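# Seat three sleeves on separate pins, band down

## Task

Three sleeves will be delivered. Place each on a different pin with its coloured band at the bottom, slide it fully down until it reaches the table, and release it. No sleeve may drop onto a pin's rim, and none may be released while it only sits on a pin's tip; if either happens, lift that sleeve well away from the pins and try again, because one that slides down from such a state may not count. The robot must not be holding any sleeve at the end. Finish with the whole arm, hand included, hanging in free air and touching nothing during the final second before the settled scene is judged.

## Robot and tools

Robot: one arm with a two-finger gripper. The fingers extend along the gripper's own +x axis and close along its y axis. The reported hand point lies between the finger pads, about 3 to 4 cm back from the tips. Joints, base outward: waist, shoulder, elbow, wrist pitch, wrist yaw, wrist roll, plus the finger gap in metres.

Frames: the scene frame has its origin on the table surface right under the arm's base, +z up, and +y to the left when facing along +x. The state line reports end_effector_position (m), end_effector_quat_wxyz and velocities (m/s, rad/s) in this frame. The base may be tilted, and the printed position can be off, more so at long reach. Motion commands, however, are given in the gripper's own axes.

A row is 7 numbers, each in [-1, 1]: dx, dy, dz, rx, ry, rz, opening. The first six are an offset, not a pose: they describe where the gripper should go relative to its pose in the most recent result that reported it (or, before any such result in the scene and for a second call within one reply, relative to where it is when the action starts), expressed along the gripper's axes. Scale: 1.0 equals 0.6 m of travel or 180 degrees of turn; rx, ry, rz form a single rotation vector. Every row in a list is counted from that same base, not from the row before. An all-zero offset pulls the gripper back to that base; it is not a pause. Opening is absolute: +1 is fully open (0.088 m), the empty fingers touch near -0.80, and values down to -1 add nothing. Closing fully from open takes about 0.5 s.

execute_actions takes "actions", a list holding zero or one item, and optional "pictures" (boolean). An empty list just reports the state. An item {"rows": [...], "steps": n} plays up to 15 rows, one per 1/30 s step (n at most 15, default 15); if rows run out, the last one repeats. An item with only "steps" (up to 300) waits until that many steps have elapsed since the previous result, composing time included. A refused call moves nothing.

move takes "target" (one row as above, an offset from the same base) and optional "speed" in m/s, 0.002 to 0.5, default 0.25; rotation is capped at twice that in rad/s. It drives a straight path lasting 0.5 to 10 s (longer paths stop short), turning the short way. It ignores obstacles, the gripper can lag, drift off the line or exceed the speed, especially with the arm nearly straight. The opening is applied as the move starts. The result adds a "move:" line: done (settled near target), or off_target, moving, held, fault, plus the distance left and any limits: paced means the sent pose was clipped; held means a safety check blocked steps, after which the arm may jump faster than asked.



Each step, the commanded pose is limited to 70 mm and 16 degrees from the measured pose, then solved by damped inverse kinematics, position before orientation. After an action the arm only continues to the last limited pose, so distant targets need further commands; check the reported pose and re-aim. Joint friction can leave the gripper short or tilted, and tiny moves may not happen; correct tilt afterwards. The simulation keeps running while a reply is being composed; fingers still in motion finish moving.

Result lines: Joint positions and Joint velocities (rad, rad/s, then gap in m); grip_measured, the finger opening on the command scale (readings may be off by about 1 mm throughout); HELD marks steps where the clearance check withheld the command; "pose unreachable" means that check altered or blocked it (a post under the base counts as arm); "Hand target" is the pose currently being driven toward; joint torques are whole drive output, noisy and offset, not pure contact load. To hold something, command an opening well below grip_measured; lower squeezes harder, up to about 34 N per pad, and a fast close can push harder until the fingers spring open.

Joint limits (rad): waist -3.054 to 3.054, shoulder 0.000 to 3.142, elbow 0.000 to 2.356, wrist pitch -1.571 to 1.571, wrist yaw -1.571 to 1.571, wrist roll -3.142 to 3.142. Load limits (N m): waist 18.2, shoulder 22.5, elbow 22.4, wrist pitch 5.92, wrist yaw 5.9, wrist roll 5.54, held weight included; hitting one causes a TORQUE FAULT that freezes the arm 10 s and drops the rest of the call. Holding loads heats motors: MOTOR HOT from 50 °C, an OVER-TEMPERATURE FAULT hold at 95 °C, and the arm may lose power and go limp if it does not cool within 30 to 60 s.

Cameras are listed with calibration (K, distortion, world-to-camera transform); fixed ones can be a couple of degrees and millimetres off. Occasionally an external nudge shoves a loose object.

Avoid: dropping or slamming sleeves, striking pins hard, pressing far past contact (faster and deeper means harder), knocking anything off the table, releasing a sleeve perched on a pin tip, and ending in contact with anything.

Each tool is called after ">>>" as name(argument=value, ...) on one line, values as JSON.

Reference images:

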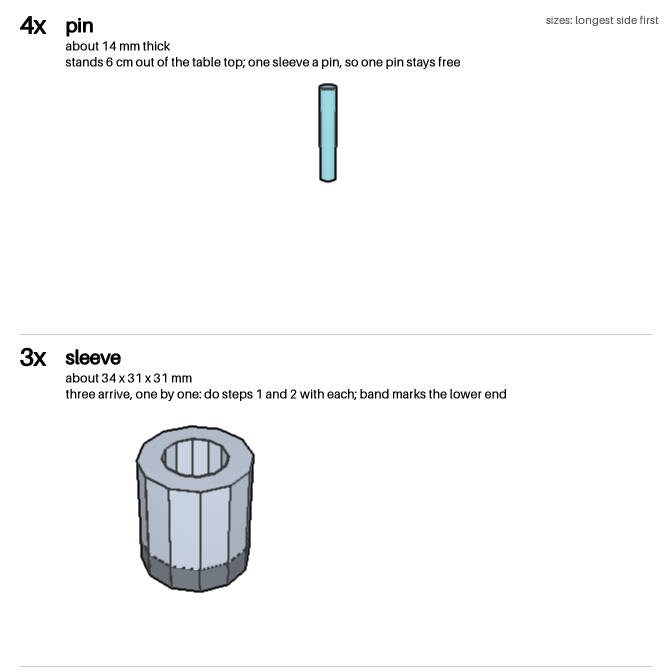

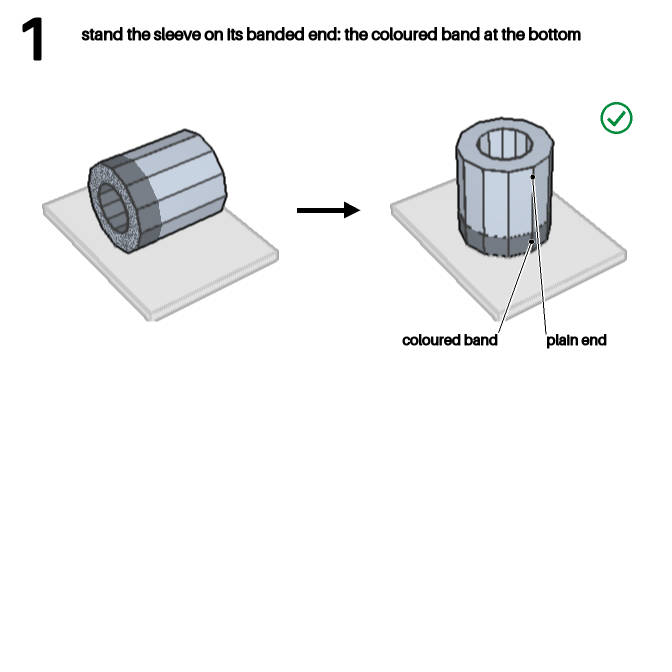

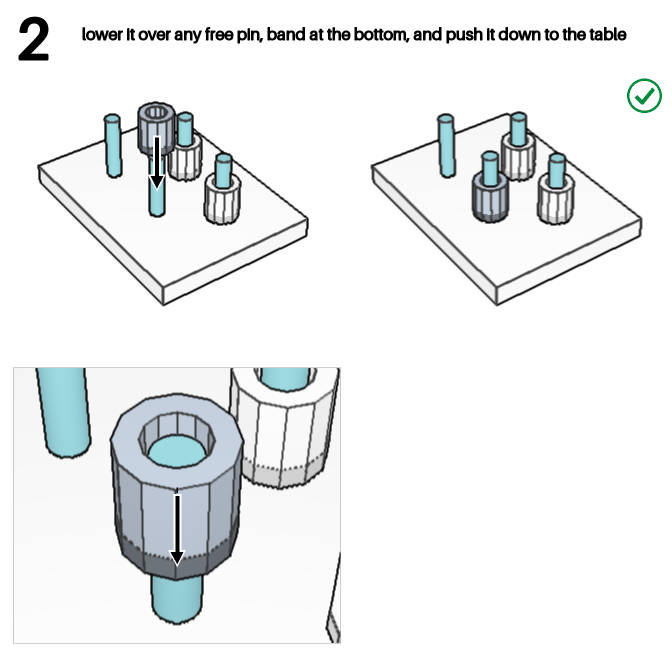

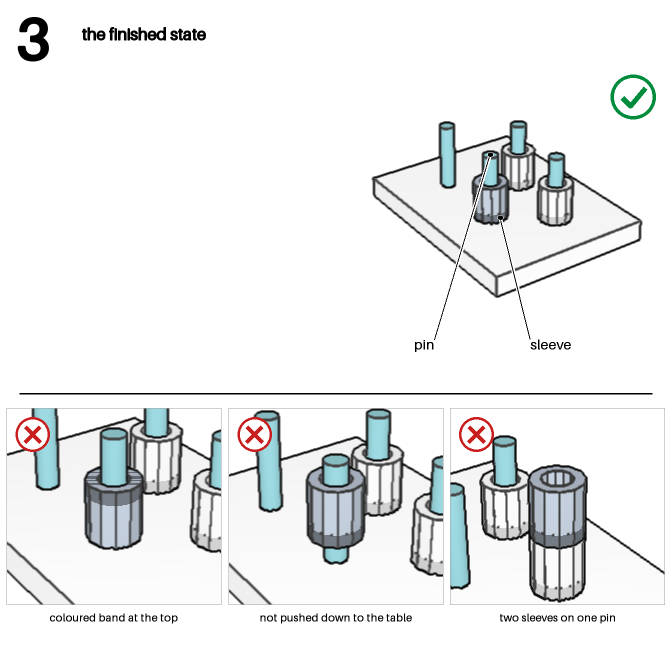

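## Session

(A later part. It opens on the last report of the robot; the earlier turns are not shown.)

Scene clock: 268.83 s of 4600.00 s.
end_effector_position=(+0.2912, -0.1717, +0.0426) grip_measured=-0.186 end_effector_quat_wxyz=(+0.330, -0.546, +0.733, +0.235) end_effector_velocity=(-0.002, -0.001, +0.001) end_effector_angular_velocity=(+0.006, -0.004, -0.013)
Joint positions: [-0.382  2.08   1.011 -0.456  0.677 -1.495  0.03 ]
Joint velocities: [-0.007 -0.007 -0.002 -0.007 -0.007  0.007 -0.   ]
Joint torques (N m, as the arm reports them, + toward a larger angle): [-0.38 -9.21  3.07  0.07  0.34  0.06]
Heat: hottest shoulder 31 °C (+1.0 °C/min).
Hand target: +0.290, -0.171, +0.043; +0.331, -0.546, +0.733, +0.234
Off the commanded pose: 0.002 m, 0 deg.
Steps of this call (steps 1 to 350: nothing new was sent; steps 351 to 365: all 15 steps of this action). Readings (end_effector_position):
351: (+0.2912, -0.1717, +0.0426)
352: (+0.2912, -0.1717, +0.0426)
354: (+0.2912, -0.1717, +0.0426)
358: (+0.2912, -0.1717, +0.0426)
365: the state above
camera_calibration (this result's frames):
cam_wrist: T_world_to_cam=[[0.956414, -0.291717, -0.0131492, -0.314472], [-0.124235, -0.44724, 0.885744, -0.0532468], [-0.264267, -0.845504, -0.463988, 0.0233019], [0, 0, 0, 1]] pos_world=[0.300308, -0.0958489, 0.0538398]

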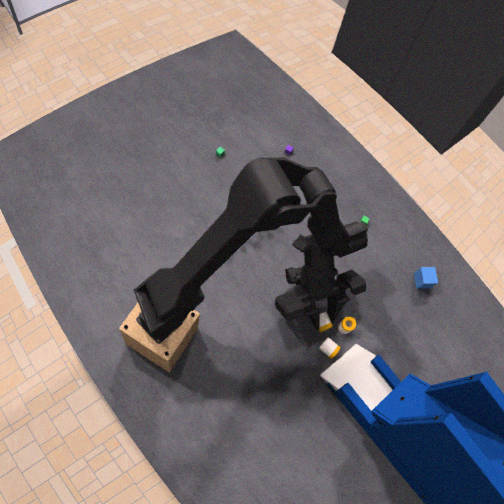

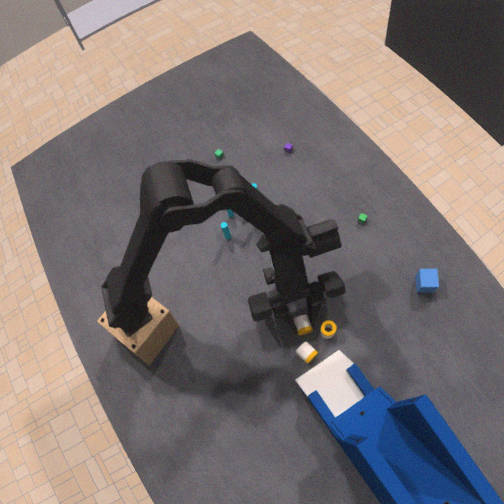

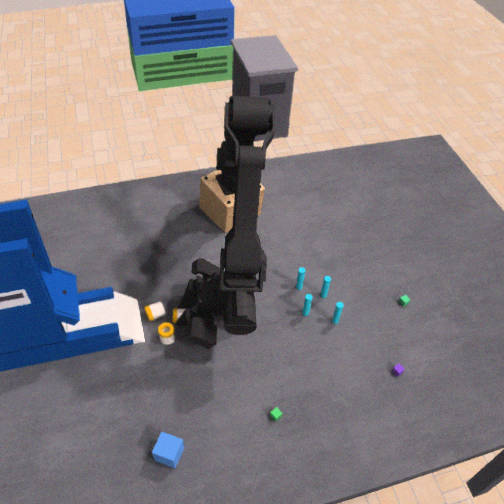

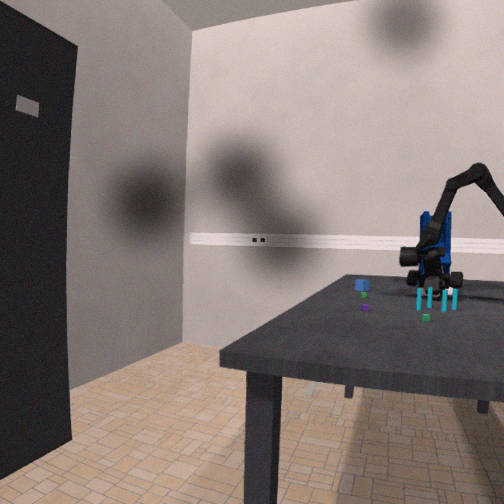

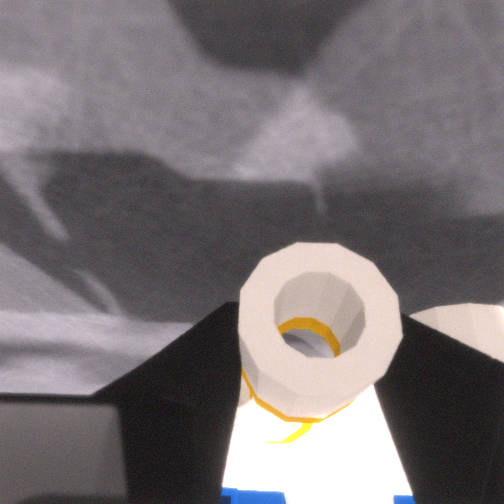

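>>> move(target=[-0.058, -0.0012, -0.0525, 0, 0, 0, -0.5], speed=0.2)

>>> move(target=[-0.2969, 0.1536, 0.2197, -0.1047, -0.4967, 0.0107, -0.5], speed=0.4)

Scene clock: 329.70 s of 4600.00 s.
end_effector_position=(+0.2881, -0.1707, +0.0847) grip_measured=-0.186 end_effector_quat_wxyz=(+0.326, -0.544, +0.735, +0.239) end_effector_velocity=(-0.001, +0.002, +0.003) end_effector_angular_velocity=(+0.008, +0.001, -0.004)
Joint positions: [-0.389  1.953  1.033 -0.613  0.677 -1.503  0.03 ]
Joint velocities: [ 0.002 -0.012  0.002 -0.022 -0.007  0.007 -0.   ]
Joint torques (N m, as the arm reports them, + toward a larger angle): [-0.69 -9.67  5.41 -0.16  0.34 -0.19]
Heat: hottest shoulder 34 °C (+3.0 °C/min).
Hand target: +0.291, -0.172, +0.090; +0.330, -0.546, +0.733, +0.235
Off the commanded pose: 0.006 m, 1 deg.
move: done
camera_calibration (this result's frames):
cam_wrist: T_world_to_cam=[[0.955763, -0.29298, -0.0260836, -0.309622], [-0.113631, -0.449567, 0.885989, -0.0939411], [-0.271304, -0.843832, -0.462971, 0.04514], [0, 0, 0, 1]] pos_world=[0.297497, -0.0948554, 0.0960532]

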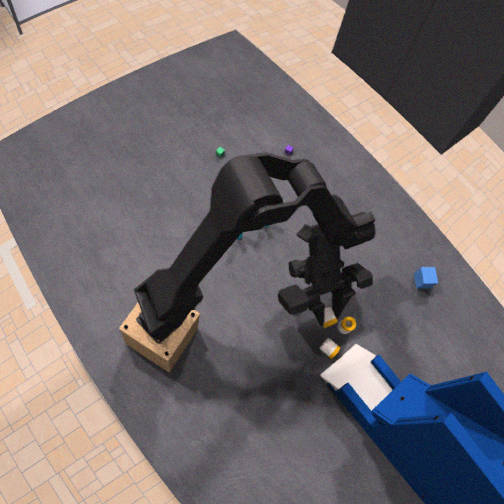

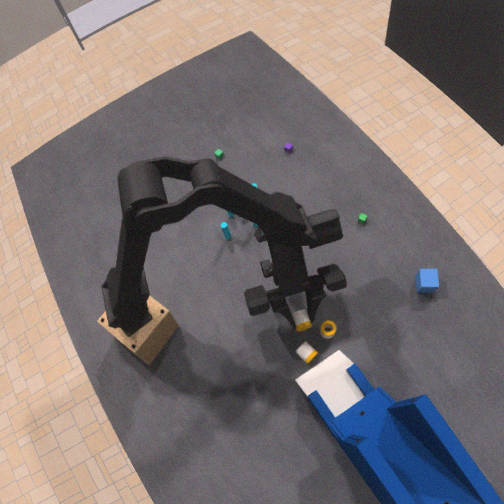

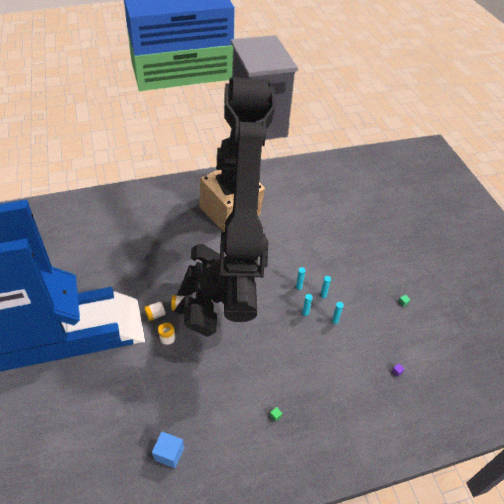

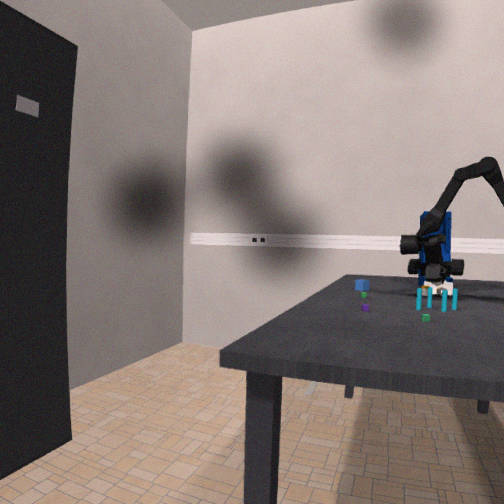

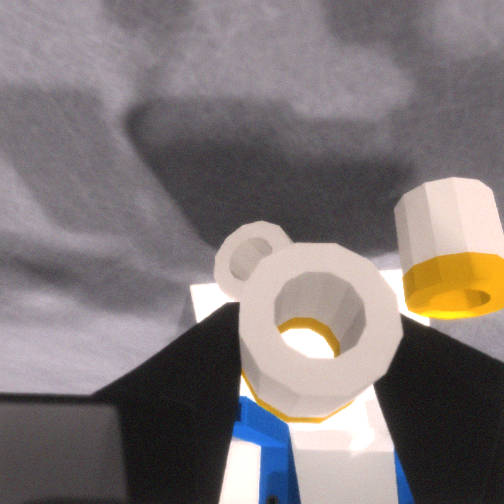

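Scene clock: 332.30 s of 4600.00 s.
end_effector_position=(+0.2646, +0.0624, +0.1303) grip_measured=-0.186 end_effector_quat_wxyz=(+0.658, -0.250, +0.262, +0.660) end_effector_velocity=(-0.001, +0.003, +0.002) end_effector_angular_velocity=(+0.024, -0.009, +0.011)
Joint positions: [-0.352  1.73   0.886 -0.893 -0.859 -1.889  0.03 ]
Joint velocities: [ 0.002  0.002 -0.002 -0.007 -0.022 -0.022 -0.001]
Joint torques (N m, as the arm reports them, + toward a larger angle): [-0.06 -5.84  3.8  -0.09 -0.54 -0.19]
Heat: hottest shoulder 33 °C (+2.0 °C/min).
Hand target: +0.262, +0.064, +0.128; +0.657, -0.246, +0.261, +0.663
Off the commanded pose: 0.003 m, 0 deg.
move: done
camera_calibration (this result's frames):
cam_wrist: T_world_to_cam=[[0.999551, 0.0258671, -0.0151188, -0.250579], [0.0159904, -0.887296, -0.460923, 0.136255], [-0.0253376, 0.460474, -0.887311, 0.165361], [0, 0, 0, 1]] pos_world=[0.252477, 0.0512364, 0.205741]

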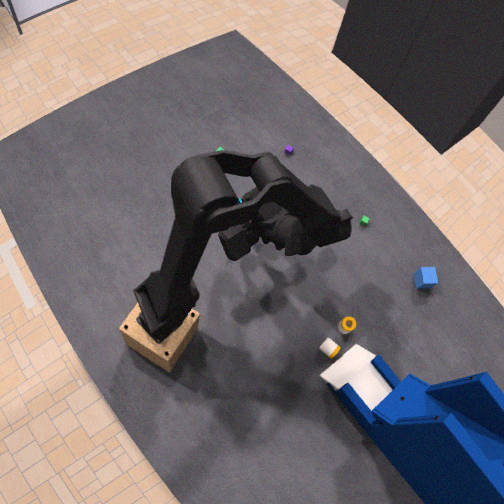

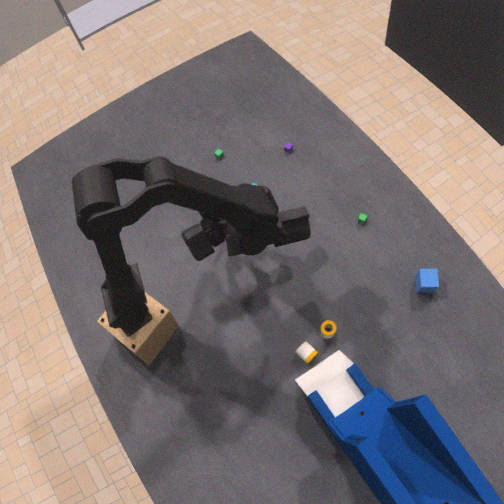

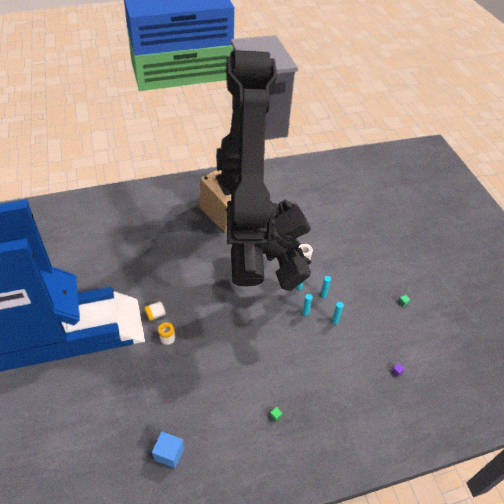

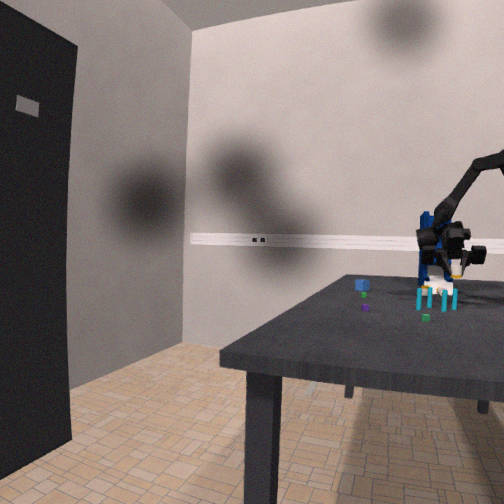

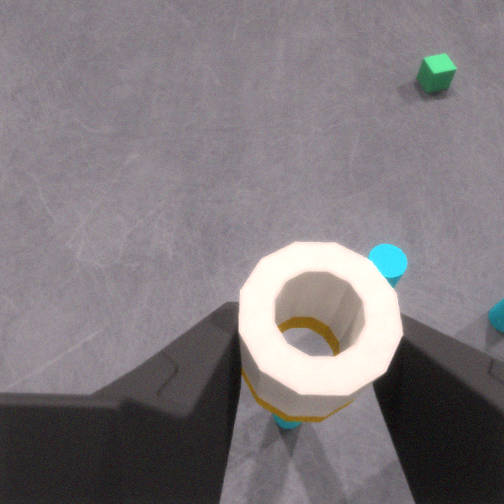

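>>> zoom_image(camera="cam_wrist", region=[220, 220, 440, 440])

>>> zoom_image(camera="cam_low", region=[400, 230, 490, 320])

Region (220, 220, 440, 440) of cam_wrist's 504x504 image, scaled by 2.291, with more detail than that image has.

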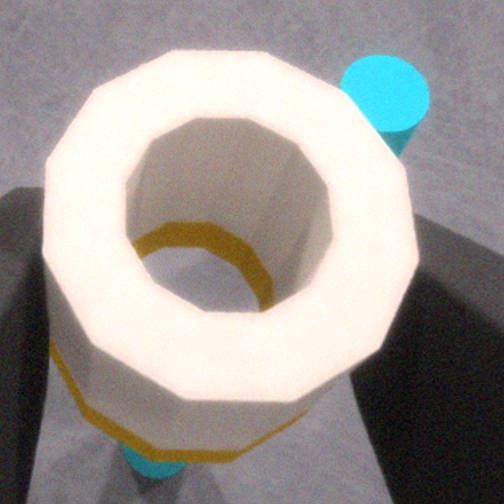

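Region (400, 230, 490, 320) of cam_low's 504x504 image, scaled by 5.600, with more detail than that image has.

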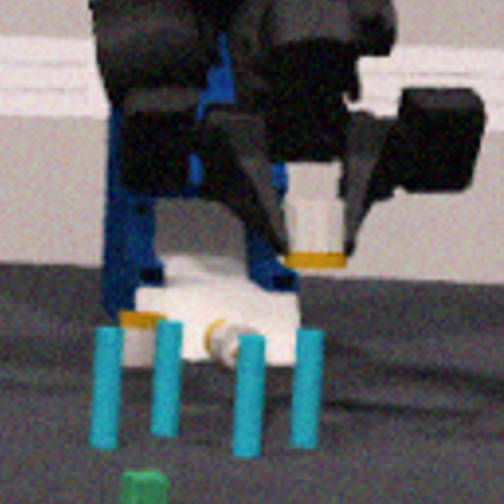

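>>> move(target=[0.0292, 0.0043, -0.0344, -0.0082, 0, -0.0075, -0.5], speed=0.08)

Scene clock: 393.13 s of 4600.00 s.
end_effector_position=(+0.2638, +0.0614, +0.1056) grip_measured=-0.186 end_effector_quat_wxyz=(+0.662, -0.267, +0.249, +0.655) end_effector_velocity=(-0.005, -0.000, -0.001) end_effector_angular_velocity=(+0.011, +0.014, -0.005)
Joint positions: [-0.352  1.775  0.821 -0.741 -0.861 -1.892  0.03 ]
Joint velocities: [-0.007  0.002 -0.012 -0.007 -0.007 -0.007 -0.   ]
Joint torques (N m, as the arm reports them, + toward a larger angle): [-0.53 -5.79  3.44 -0.11 -0.58 -0.06]
Heat: hottest shoulder 31 °C (-2.0 °C/min).
Hand target: +0.262, +0.061, +0.103; +0.663, -0.262, +0.250, +0.656
Off the commanded pose: 0.003 m, 1 deg.
move: done
camera_calibration (this result's frames):
cam_wrist: T_world_to_cam=[[0.999167, 0.0294863, 0.0282136, -0.254872], [0.039092, -0.890012, -0.454257, 0.117379], [0.0117161, 0.454982, -0.890424, 0.134811], [0, 0, 0, 1]] pos_world=[0.248492, 0.0506477, 0.18055]

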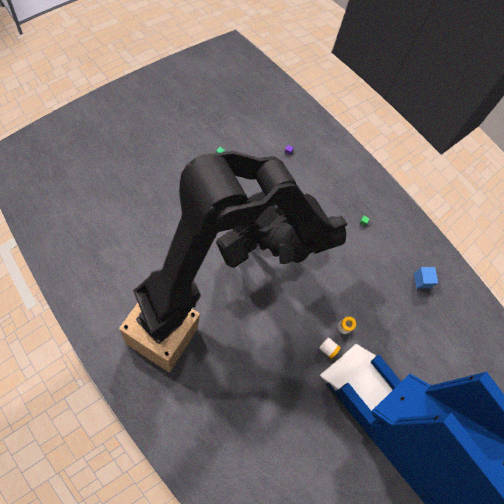

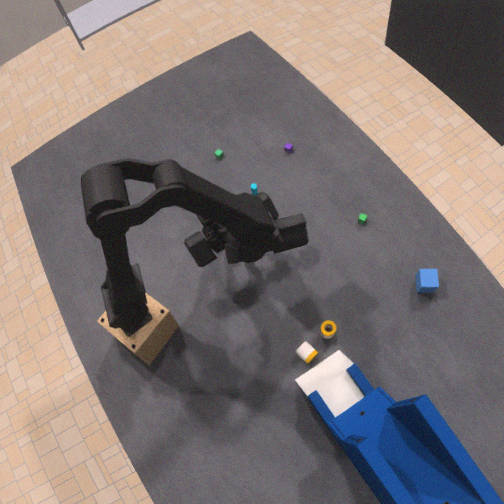

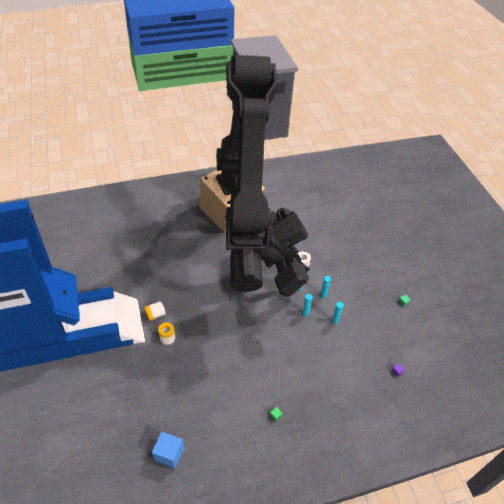

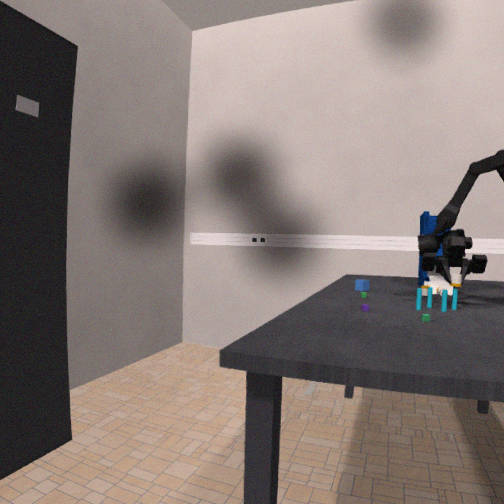

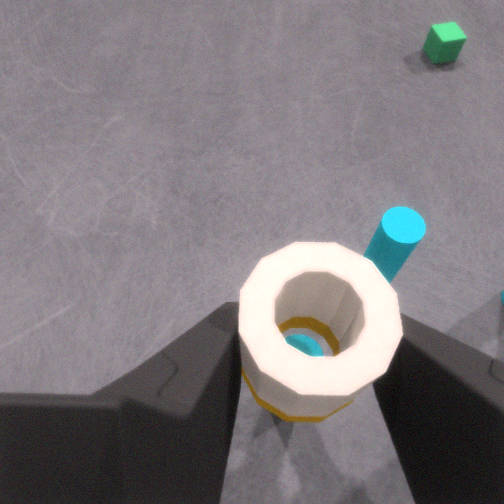

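>>> zoom_image(camera="cam_wrist", region=[265, 290, 365, 390])

>>> zoom_image(camera="cam_low", region=[420, 250, 490, 320])

Region (265, 290, 365, 390) of cam_wrist's 504x504 image, scaled by 5.040, with more detail than that image has.

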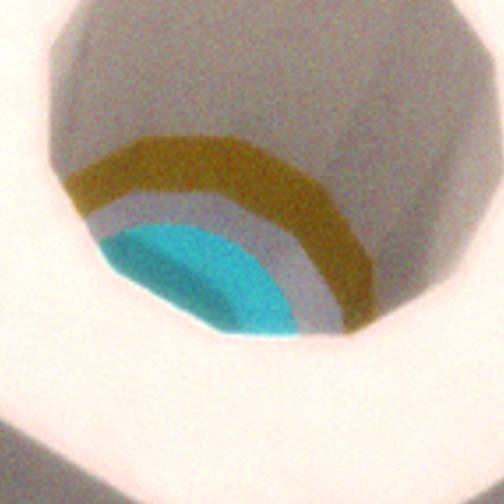

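Region (420, 250, 490, 320) of cam_low's 504x504 image, scaled by 7.200, with more detail than that image has.

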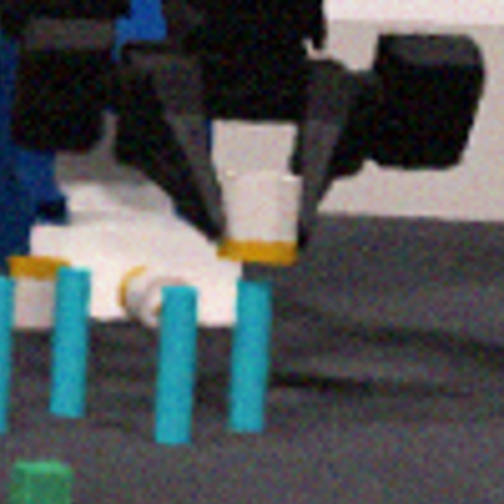

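>>> move(target=[0.0127, 0.0037, -0.0063, 0.002, -0.0045, 0.0019, -0.5], speed=0.03)

>>> zoom_image(camera="cam_wrist", region=[265, 290, 365, 390])

>>> zoom_image(camera="cam_low", region=[420, 250, 490, 320])

Scene clock: 430.43 s of 4600.00 s.
end_effector_position=(+0.2642, +0.0630, +0.0999) grip_measured=-0.186 end_effector_quat_wxyz=(+0.662, -0.266, +0.245, +0.656) end_effector_velocity=(+0.003, +0.002, +0.001) end_effector_angular_velocity=(+0.017, -0.037, +0.014)
Joint positions: [-0.347  1.795  0.812 -0.71  -0.869 -1.891  0.03 ]
Joint velocities: [ 0.002  0.002 -0.002  0.022 -0.022 -0.022  0.   ]
Joint torques (N m, as the arm reports them, + toward a larger angle): [-0.16 -5.72  3.32 -0.05 -0.62  0.06]
Heat: hottest shoulder 30 °C (-1.0 °C/min).
Hand target: +0.262, +0.064, +0.098; +0.662, -0.260, +0.247, +0.658
Off the commanded pose: 0.004 m, 1 deg.
move: done
camera_calibration (this result's frames):
cam_wrist: T_world_to_cam=[[0.998962, 0.0320651, 0.0323665, -0.255627], [0.0433768, -0.886663, -0.460377, 0.115441], [0.0139362, 0.461303, -0.887133, 0.127646], [0, 0, 0, 1]] pos_world=[0.248576, 0.0516705, 0.174659]

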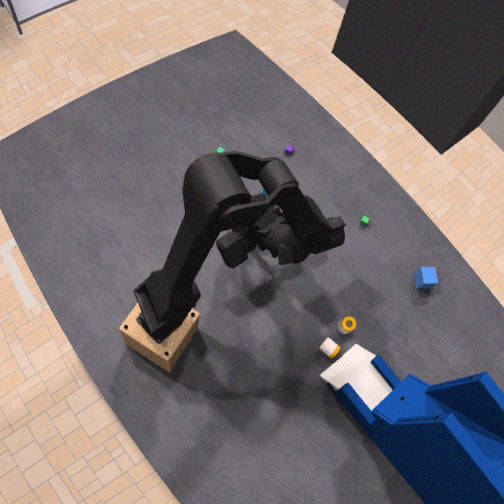

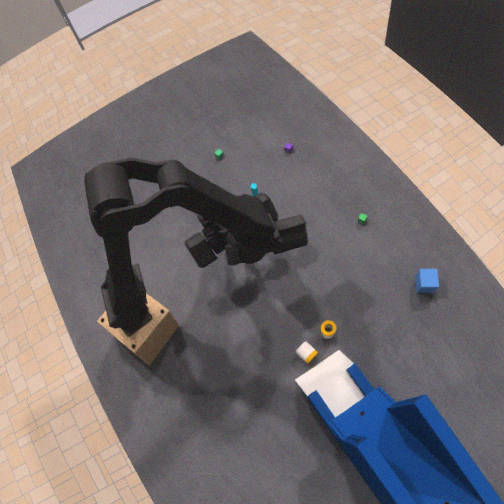

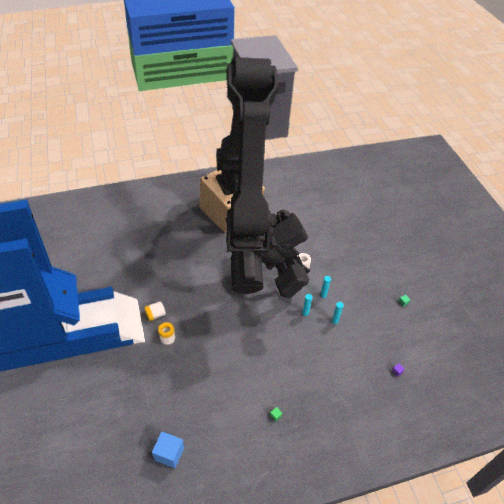

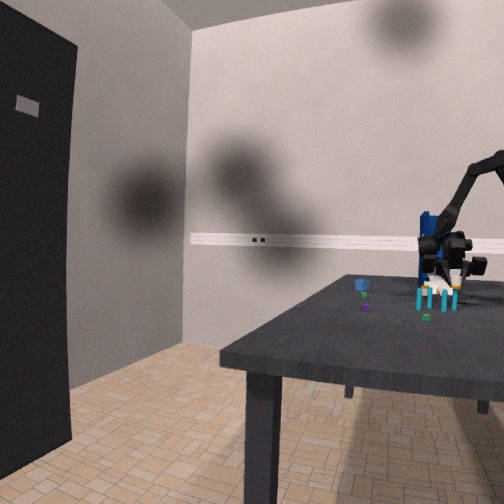

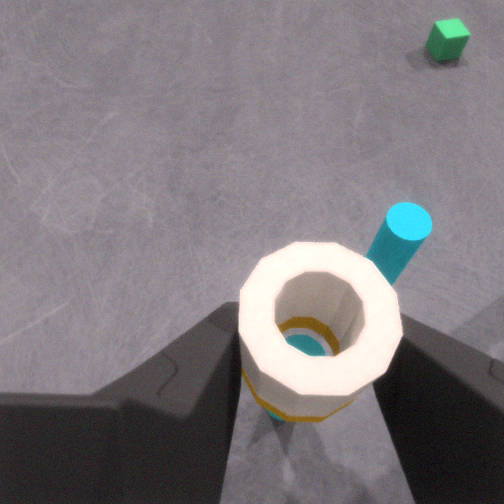

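Region (265, 290, 365, 390) of cam_wrist's 504x504 image, scaled by 5.040, with more detail than that image has.

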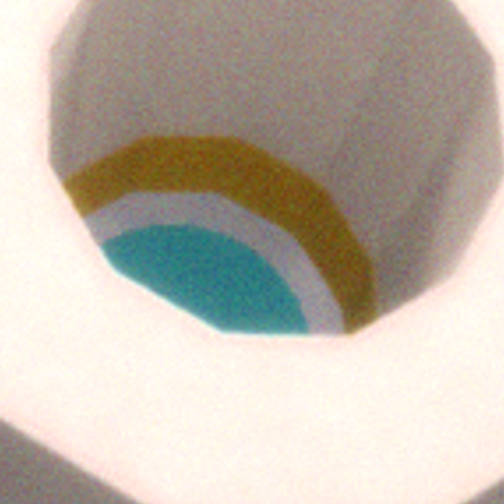

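Region (420, 250, 490, 320) of cam_low's 504x504 image, scaled by 7.200, with more detail than that image has.

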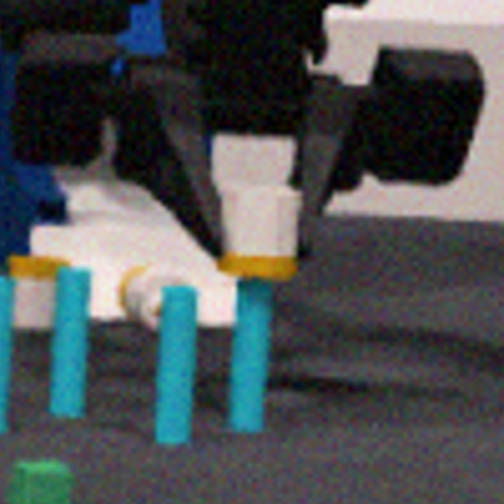

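>>> execute_actions(actions=[{"rows": [[0.0052,0.0041,-0.0014,0.0031,-0.002,0.0021,-0.5],[0.0061,0.0042,-0.0024,0.0031,-0.002,0.0021,-0.5],[0.0072,0.0042,-0.0036,0.0031,-0.002,0.0021,-0.5],[0.0083,0.0043,-0.0049,0.0031,-0.002,0.0021,-0.5],[0.0094,0.0043,-0.0061,0.0031,-0.002,0.0021,-0.5],[0.0105,0.0044,-0.0073,0.0031,-0.002,0.0021,-0.5],[0.0117,0.0044,-0.0086,0.0031,-0.002,0.0021,-0.5],[0.0128,0.0045,-0.0098,0.0031,-0.002,0.0021,-0.5],[0.0139,0.0045,-0.011,0.0031,-0.002,0.0021,-0.5],[0.015,0.0046,-0.0122,0.0031,-0.002,0.0021,-0.5],[0.0162,0.0046,-0.0135,0.0031,-0.002,0.0021,-0.5],[0.0173,0.0047,-0.0147,0.0031,-0.002,0.0021,-0.5],[0.0184,0.0047,-0.0159,0.0031,-0.002,0.0021,-0.5],[0.0193,0.0048,-0.0169,0.0031,-0.002,0.0021,-0.5],[0.0198,0.0048,-0.0174,0.0031,-0.002,0.0021,-0.5]], "steps": 15}], pictures=false)

>>> wait(seconds=0.3)

>>> zoom_image(camera="cam_wrist", region=[265, 265, 375, 375])

Scene clock: 461.93 s of 4600.00 s.
end_effector_position=(+0.2642, +0.0633, +0.0889) grip_measured=-0.186 end_effector_quat_wxyz=(+0.662, -0.266, +0.244, +0.656) end_effector_velocity=(-0.000, +0.002, -0.023) end_effector_angular_velocity=(+0.022, +0.003, -0.007)
Joint positions: [-0.343  1.829  0.799 -0.657 -0.87  -1.886  0.03 ]
Joint velocities: [ 0.002  0.085 -0.027  0.11  -0.022  0.007  0.   ]
Joint torques (N m, as the arm reports them, + toward a larger angle): [ 0.02 -5.99  2.88  0.01 -0.58  0.12]
Heat: hottest shoulder 30 °C (-1.0 °C/min).
Hand target: +0.262, +0.065, +0.084; +0.662, -0.260, +0.247, +0.658
Off the commanded pose: 0.006 m, 1 deg.
Steps of this call (steps 1 to 930: nothing new was sent; steps 931 to 945: all 15 steps of this action). Readings (end_effector_position):
931: (+0.2635, +0.0633, +0.0990)
932: (+0.2637, +0.0633, +0.0989)
934: (+0.2643, +0.0632, +0.0984)
938: (+0.2646, +0.0632, +0.0957)
945: the state above

Scene clock: 462.23 s of 4600.00 s.
end_effector_position=(+0.2643, +0.0633, +0.0865) grip_measured=-0.186 end_effector_quat_wxyz=(+0.662, -0.267, +0.244, +0.656) end_effector_velocity=(-0.001, -0.000, -0.003) end_effector_angular_velocity=(-0.006, -0.001, +0.009)
Joint positions: [-0.343  1.837  0.797 -0.646 -0.87  -1.885  0.03 ]
Joint velocities: [ 0.002  0.007 -0.002  0.007  0.007 -0.007 -0.   ]
Joint torques (N m, as the arm reports them, + toward a larger angle): [-0.08 -5.9   2.95  0.   -0.58  0.05]
Heat: hottest shoulder 30 °C (-1.0 °C/min).
Hand target: +0.262, +0.065, +0.084; +0.662, -0.260, +0.247, +0.658
Off the commanded pose: 0.004 m, 1 deg.
Steps of this call (steps 1 to 9: nothing new was sent). Readings (end_effector_position):
1: (+0.2643, +0.0633, +0.0883)
2: (+0.2642, +0.0633, +0.0877)
4: (+0.2641, +0.0634, +0.0870)
8: (+0.2643, +0.0633, +0.0866)
9: the state above
camera_calibration (this result's frames):
cam_wrist: T_world_to_cam=[[0.9989, 0.0324608, 0.0338279, -0.255462], [0.0444083, -0.886438, -0.460713, 0.109357], [0.0150312, 0.461709, -0.886904, 0.115278], [0, 0, 0, 1]] pos_world=[0.248592, 0.0520065, 0.161264]

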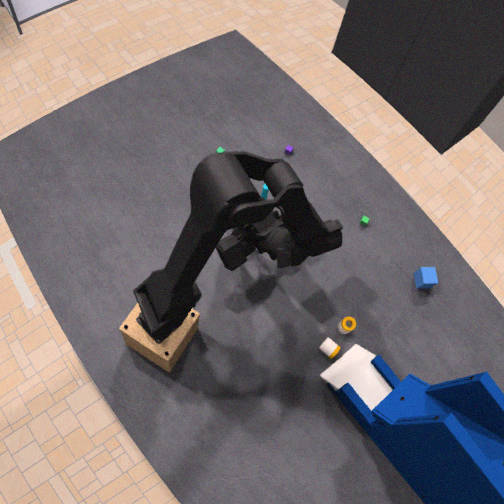

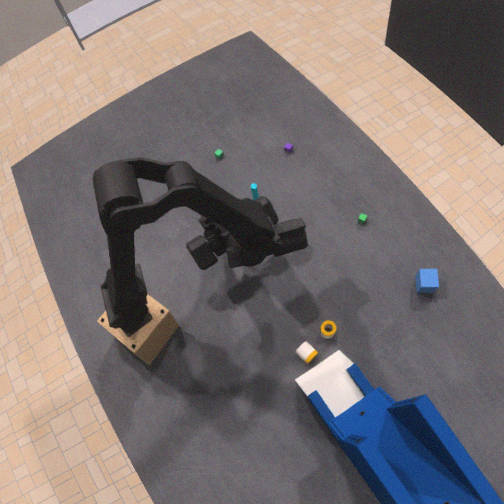

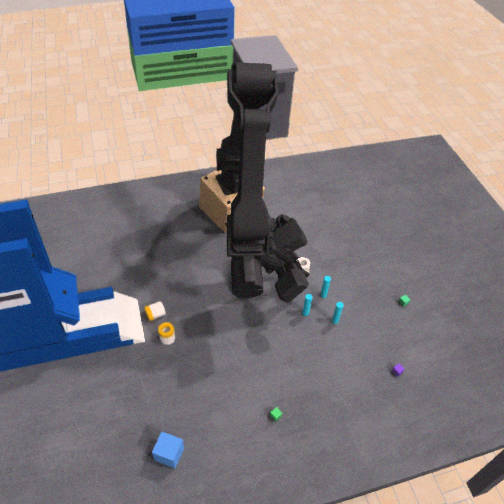

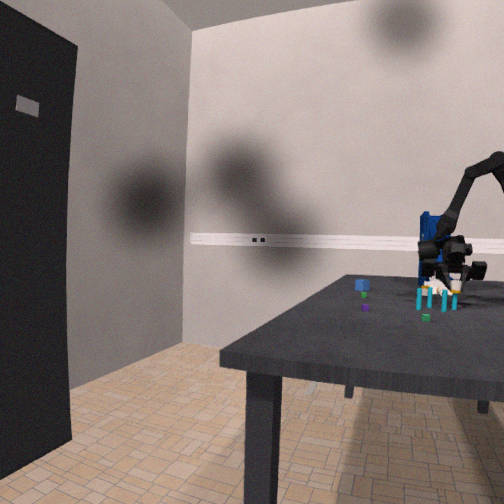

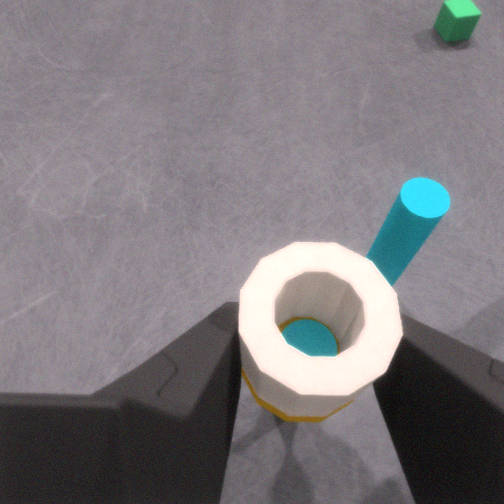

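Region (265, 265, 375, 375) of cam_wrist's 504x504 image, scaled by 4.582, with more detail than that image has.

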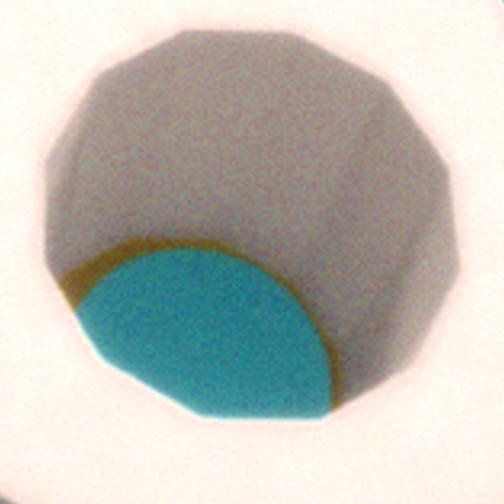

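>>> execute_actions(actions=[{"rows": [[0.0051,0.0043,-0.0022,0.004,-0.002,0.0025,-0.5],[0.0065,0.0042,-0.0038,0.0042,-0.002,0.0027,-0.5],[0.0085,0.0041,-0.0059,0.0045,-0.002,0.003,-0.5],[0.0106,0.0041,-0.0082,0.0048,-0.002,0.0032,-0.5],[0.0127,0.004,-0.0105,0.0051,-0.002,0.0035,-0.5],[0.0148,0.0039,-0.0129,0.0054,-0.002,0.0038,-0.5],[0.0169,0.0038,-0.0152,0.0057,-0.002,0.0041,-0.5],[0.0191,0.0038,-0.0175,0.0061,-0.002,0.0043,-0.5],[0.0212,0.0037,-0.0198,0.0064,-0.002,0.0046,-0.5],[0.0233,0.0036,-0.0221,0.0067,-0.002,0.0049,-0.5],[0.0254,0.0035,-0.0244,0.007,-0.002,0.0052,-0.5],[0.0275,0.0035,-0.0267,0.0073,-0.002,0.0055,-0.5],[0.0296,0.0034,-0.029,0.0076,-0.002,0.0057,-0.5],[0.0313,0.0033,-0.0309,0.0078,-0.002,0.006,-0.5],[0.0324,0.0033,-0.0321,0.008,-0.002,0.0061,-0.5]], "steps": 15}], pictures=false)

>>> wait(seconds=0.3)

>>> zoom_image(camera="cam_wrist", region=[255, 250, 385, 380])

Scene clock: 498.17 s of 4600.00 s.
end_effector_position=(+0.2652, +0.0637, +0.0667) grip_measured=-0.186 end_effector_quat_wxyz=(+0.661, -0.261, +0.249, +0.658) end_effector_velocity=(-0.000, -0.000, -0.049) end_effector_angular_velocity=(-0.001, +0.045, -0.003)
Joint positions: [-0.336  1.916  0.795 -0.573 -0.871 -1.875  0.03 ]
Joint velocities: [ 0.012  0.193 -0.002  0.168  0.007  0.022 -0.   ]
Joint torques (N m, as the arm reports them, + toward a larger angle): [-0.16 -6.22  2.76 -0.02 -0.5   0.11]
Heat: hottest shoulder 31 °C (+1.0 °C/min).
Hand target: +0.263, +0.065, +0.059; +0.660, -0.254, +0.253, +0.660
Off the commanded pose: 0.008 m, 1 deg.
Steps of this call (steps 1 to 1063: nothing new was sent; steps 1064 to 1078: all 15 steps of this action). Readings (end_effector_position):
1064: (+0.2635, +0.0637, +0.0854)
1065: (+0.2635, +0.0636, +0.0853)
1067: (+0.2640, +0.0636, +0.0841)
1071: (+0.2646, +0.0634, +0.0787)
1078: the state above

Scene clock: 498.47 s of 4600.00 s.
end_effector_position=(+0.2654, +0.0638, +0.0620) grip_measured=-0.186 end_effector_quat_wxyz=(+0.661, -0.259, +0.250, +0.659) end_effector_velocity=(-0.001, +0.000, -0.001) end_effector_angular_velocity=(+0.010, +0.010, +0.000)
Joint positions: [-0.335  1.935  0.795 -0.556 -0.871 -1.873  0.03 ]
Joint velocities: [-0.002  0.012  0.002 -0.007 -0.007 -0.007 -0.   ]
Joint torques (N m, as the arm reports them, + toward a larger angle): [-0.17 -6.16  2.69 -0.05 -0.49  0.12]
Heat: hottest shoulder 31 °C (+1.0 °C/min).
Hand target: +0.263, +0.065, +0.060; +0.660, -0.254, +0.253, +0.660
Off the commanded pose: 0.004 m, 1 deg.
Steps of this call (steps 1 to 9: nothing new was sent). Readings (end_effector_position):
1: (+0.2652, +0.0637, +0.0654)
2: (+0.2651, +0.0638, +0.0642)
4: (+0.2651, +0.0638, +0.0629)
8: (+0.2653, +0.0638, +0.0621)
9: the state above
camera_calibration (this result's frames):
cam_wrist: T_world_to_cam=[[0.999403, 0.0312591, 0.0146892, -0.254594], [0.0345053, -0.885002, -0.464307, 0.101182], [-0.00151384, 0.464537, -0.885552, 0.0974219], [0, 0, 0, 1]] pos_world=[0.251098, 0.0522481, 0.136991]

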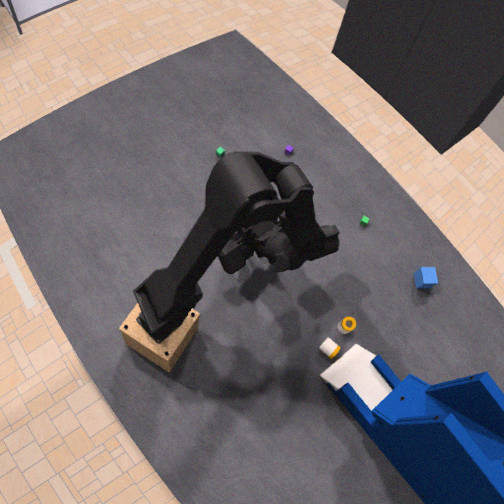

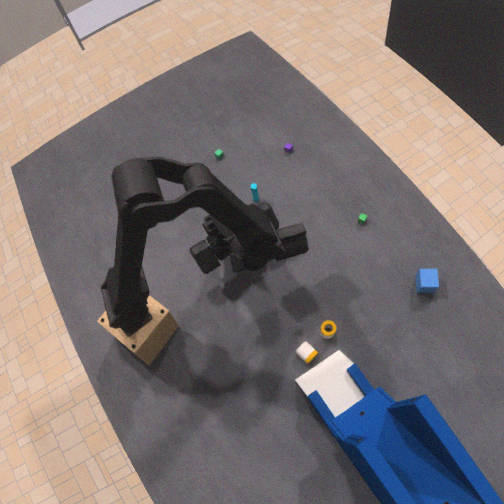

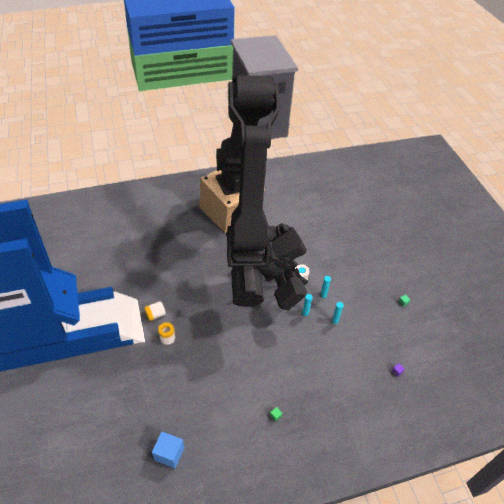

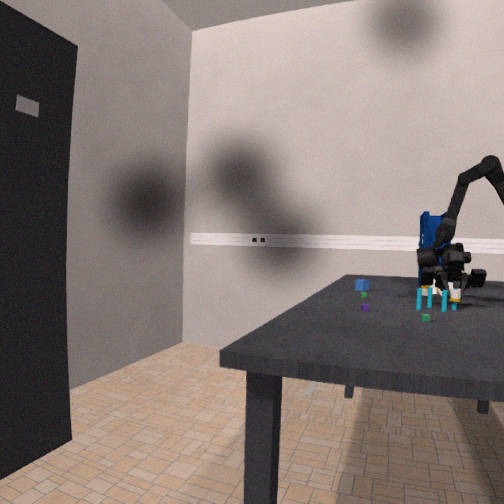

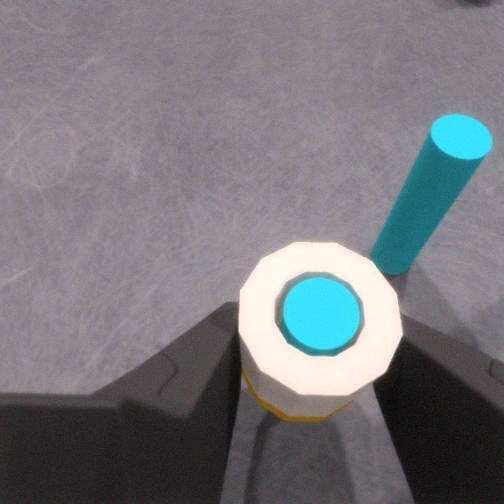

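Region (255, 250, 385, 380) of cam_wrist's 504x504 image, scaled by 3.877, with more detail than that image has.

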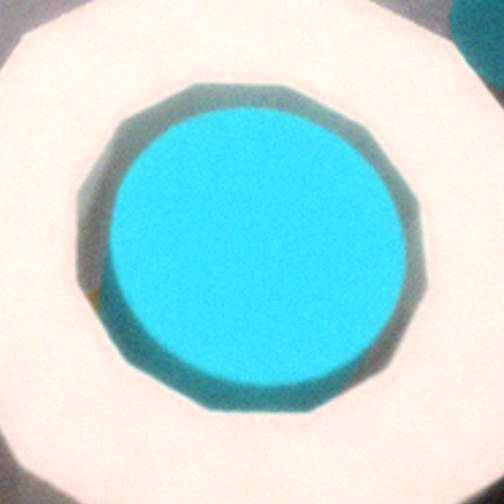

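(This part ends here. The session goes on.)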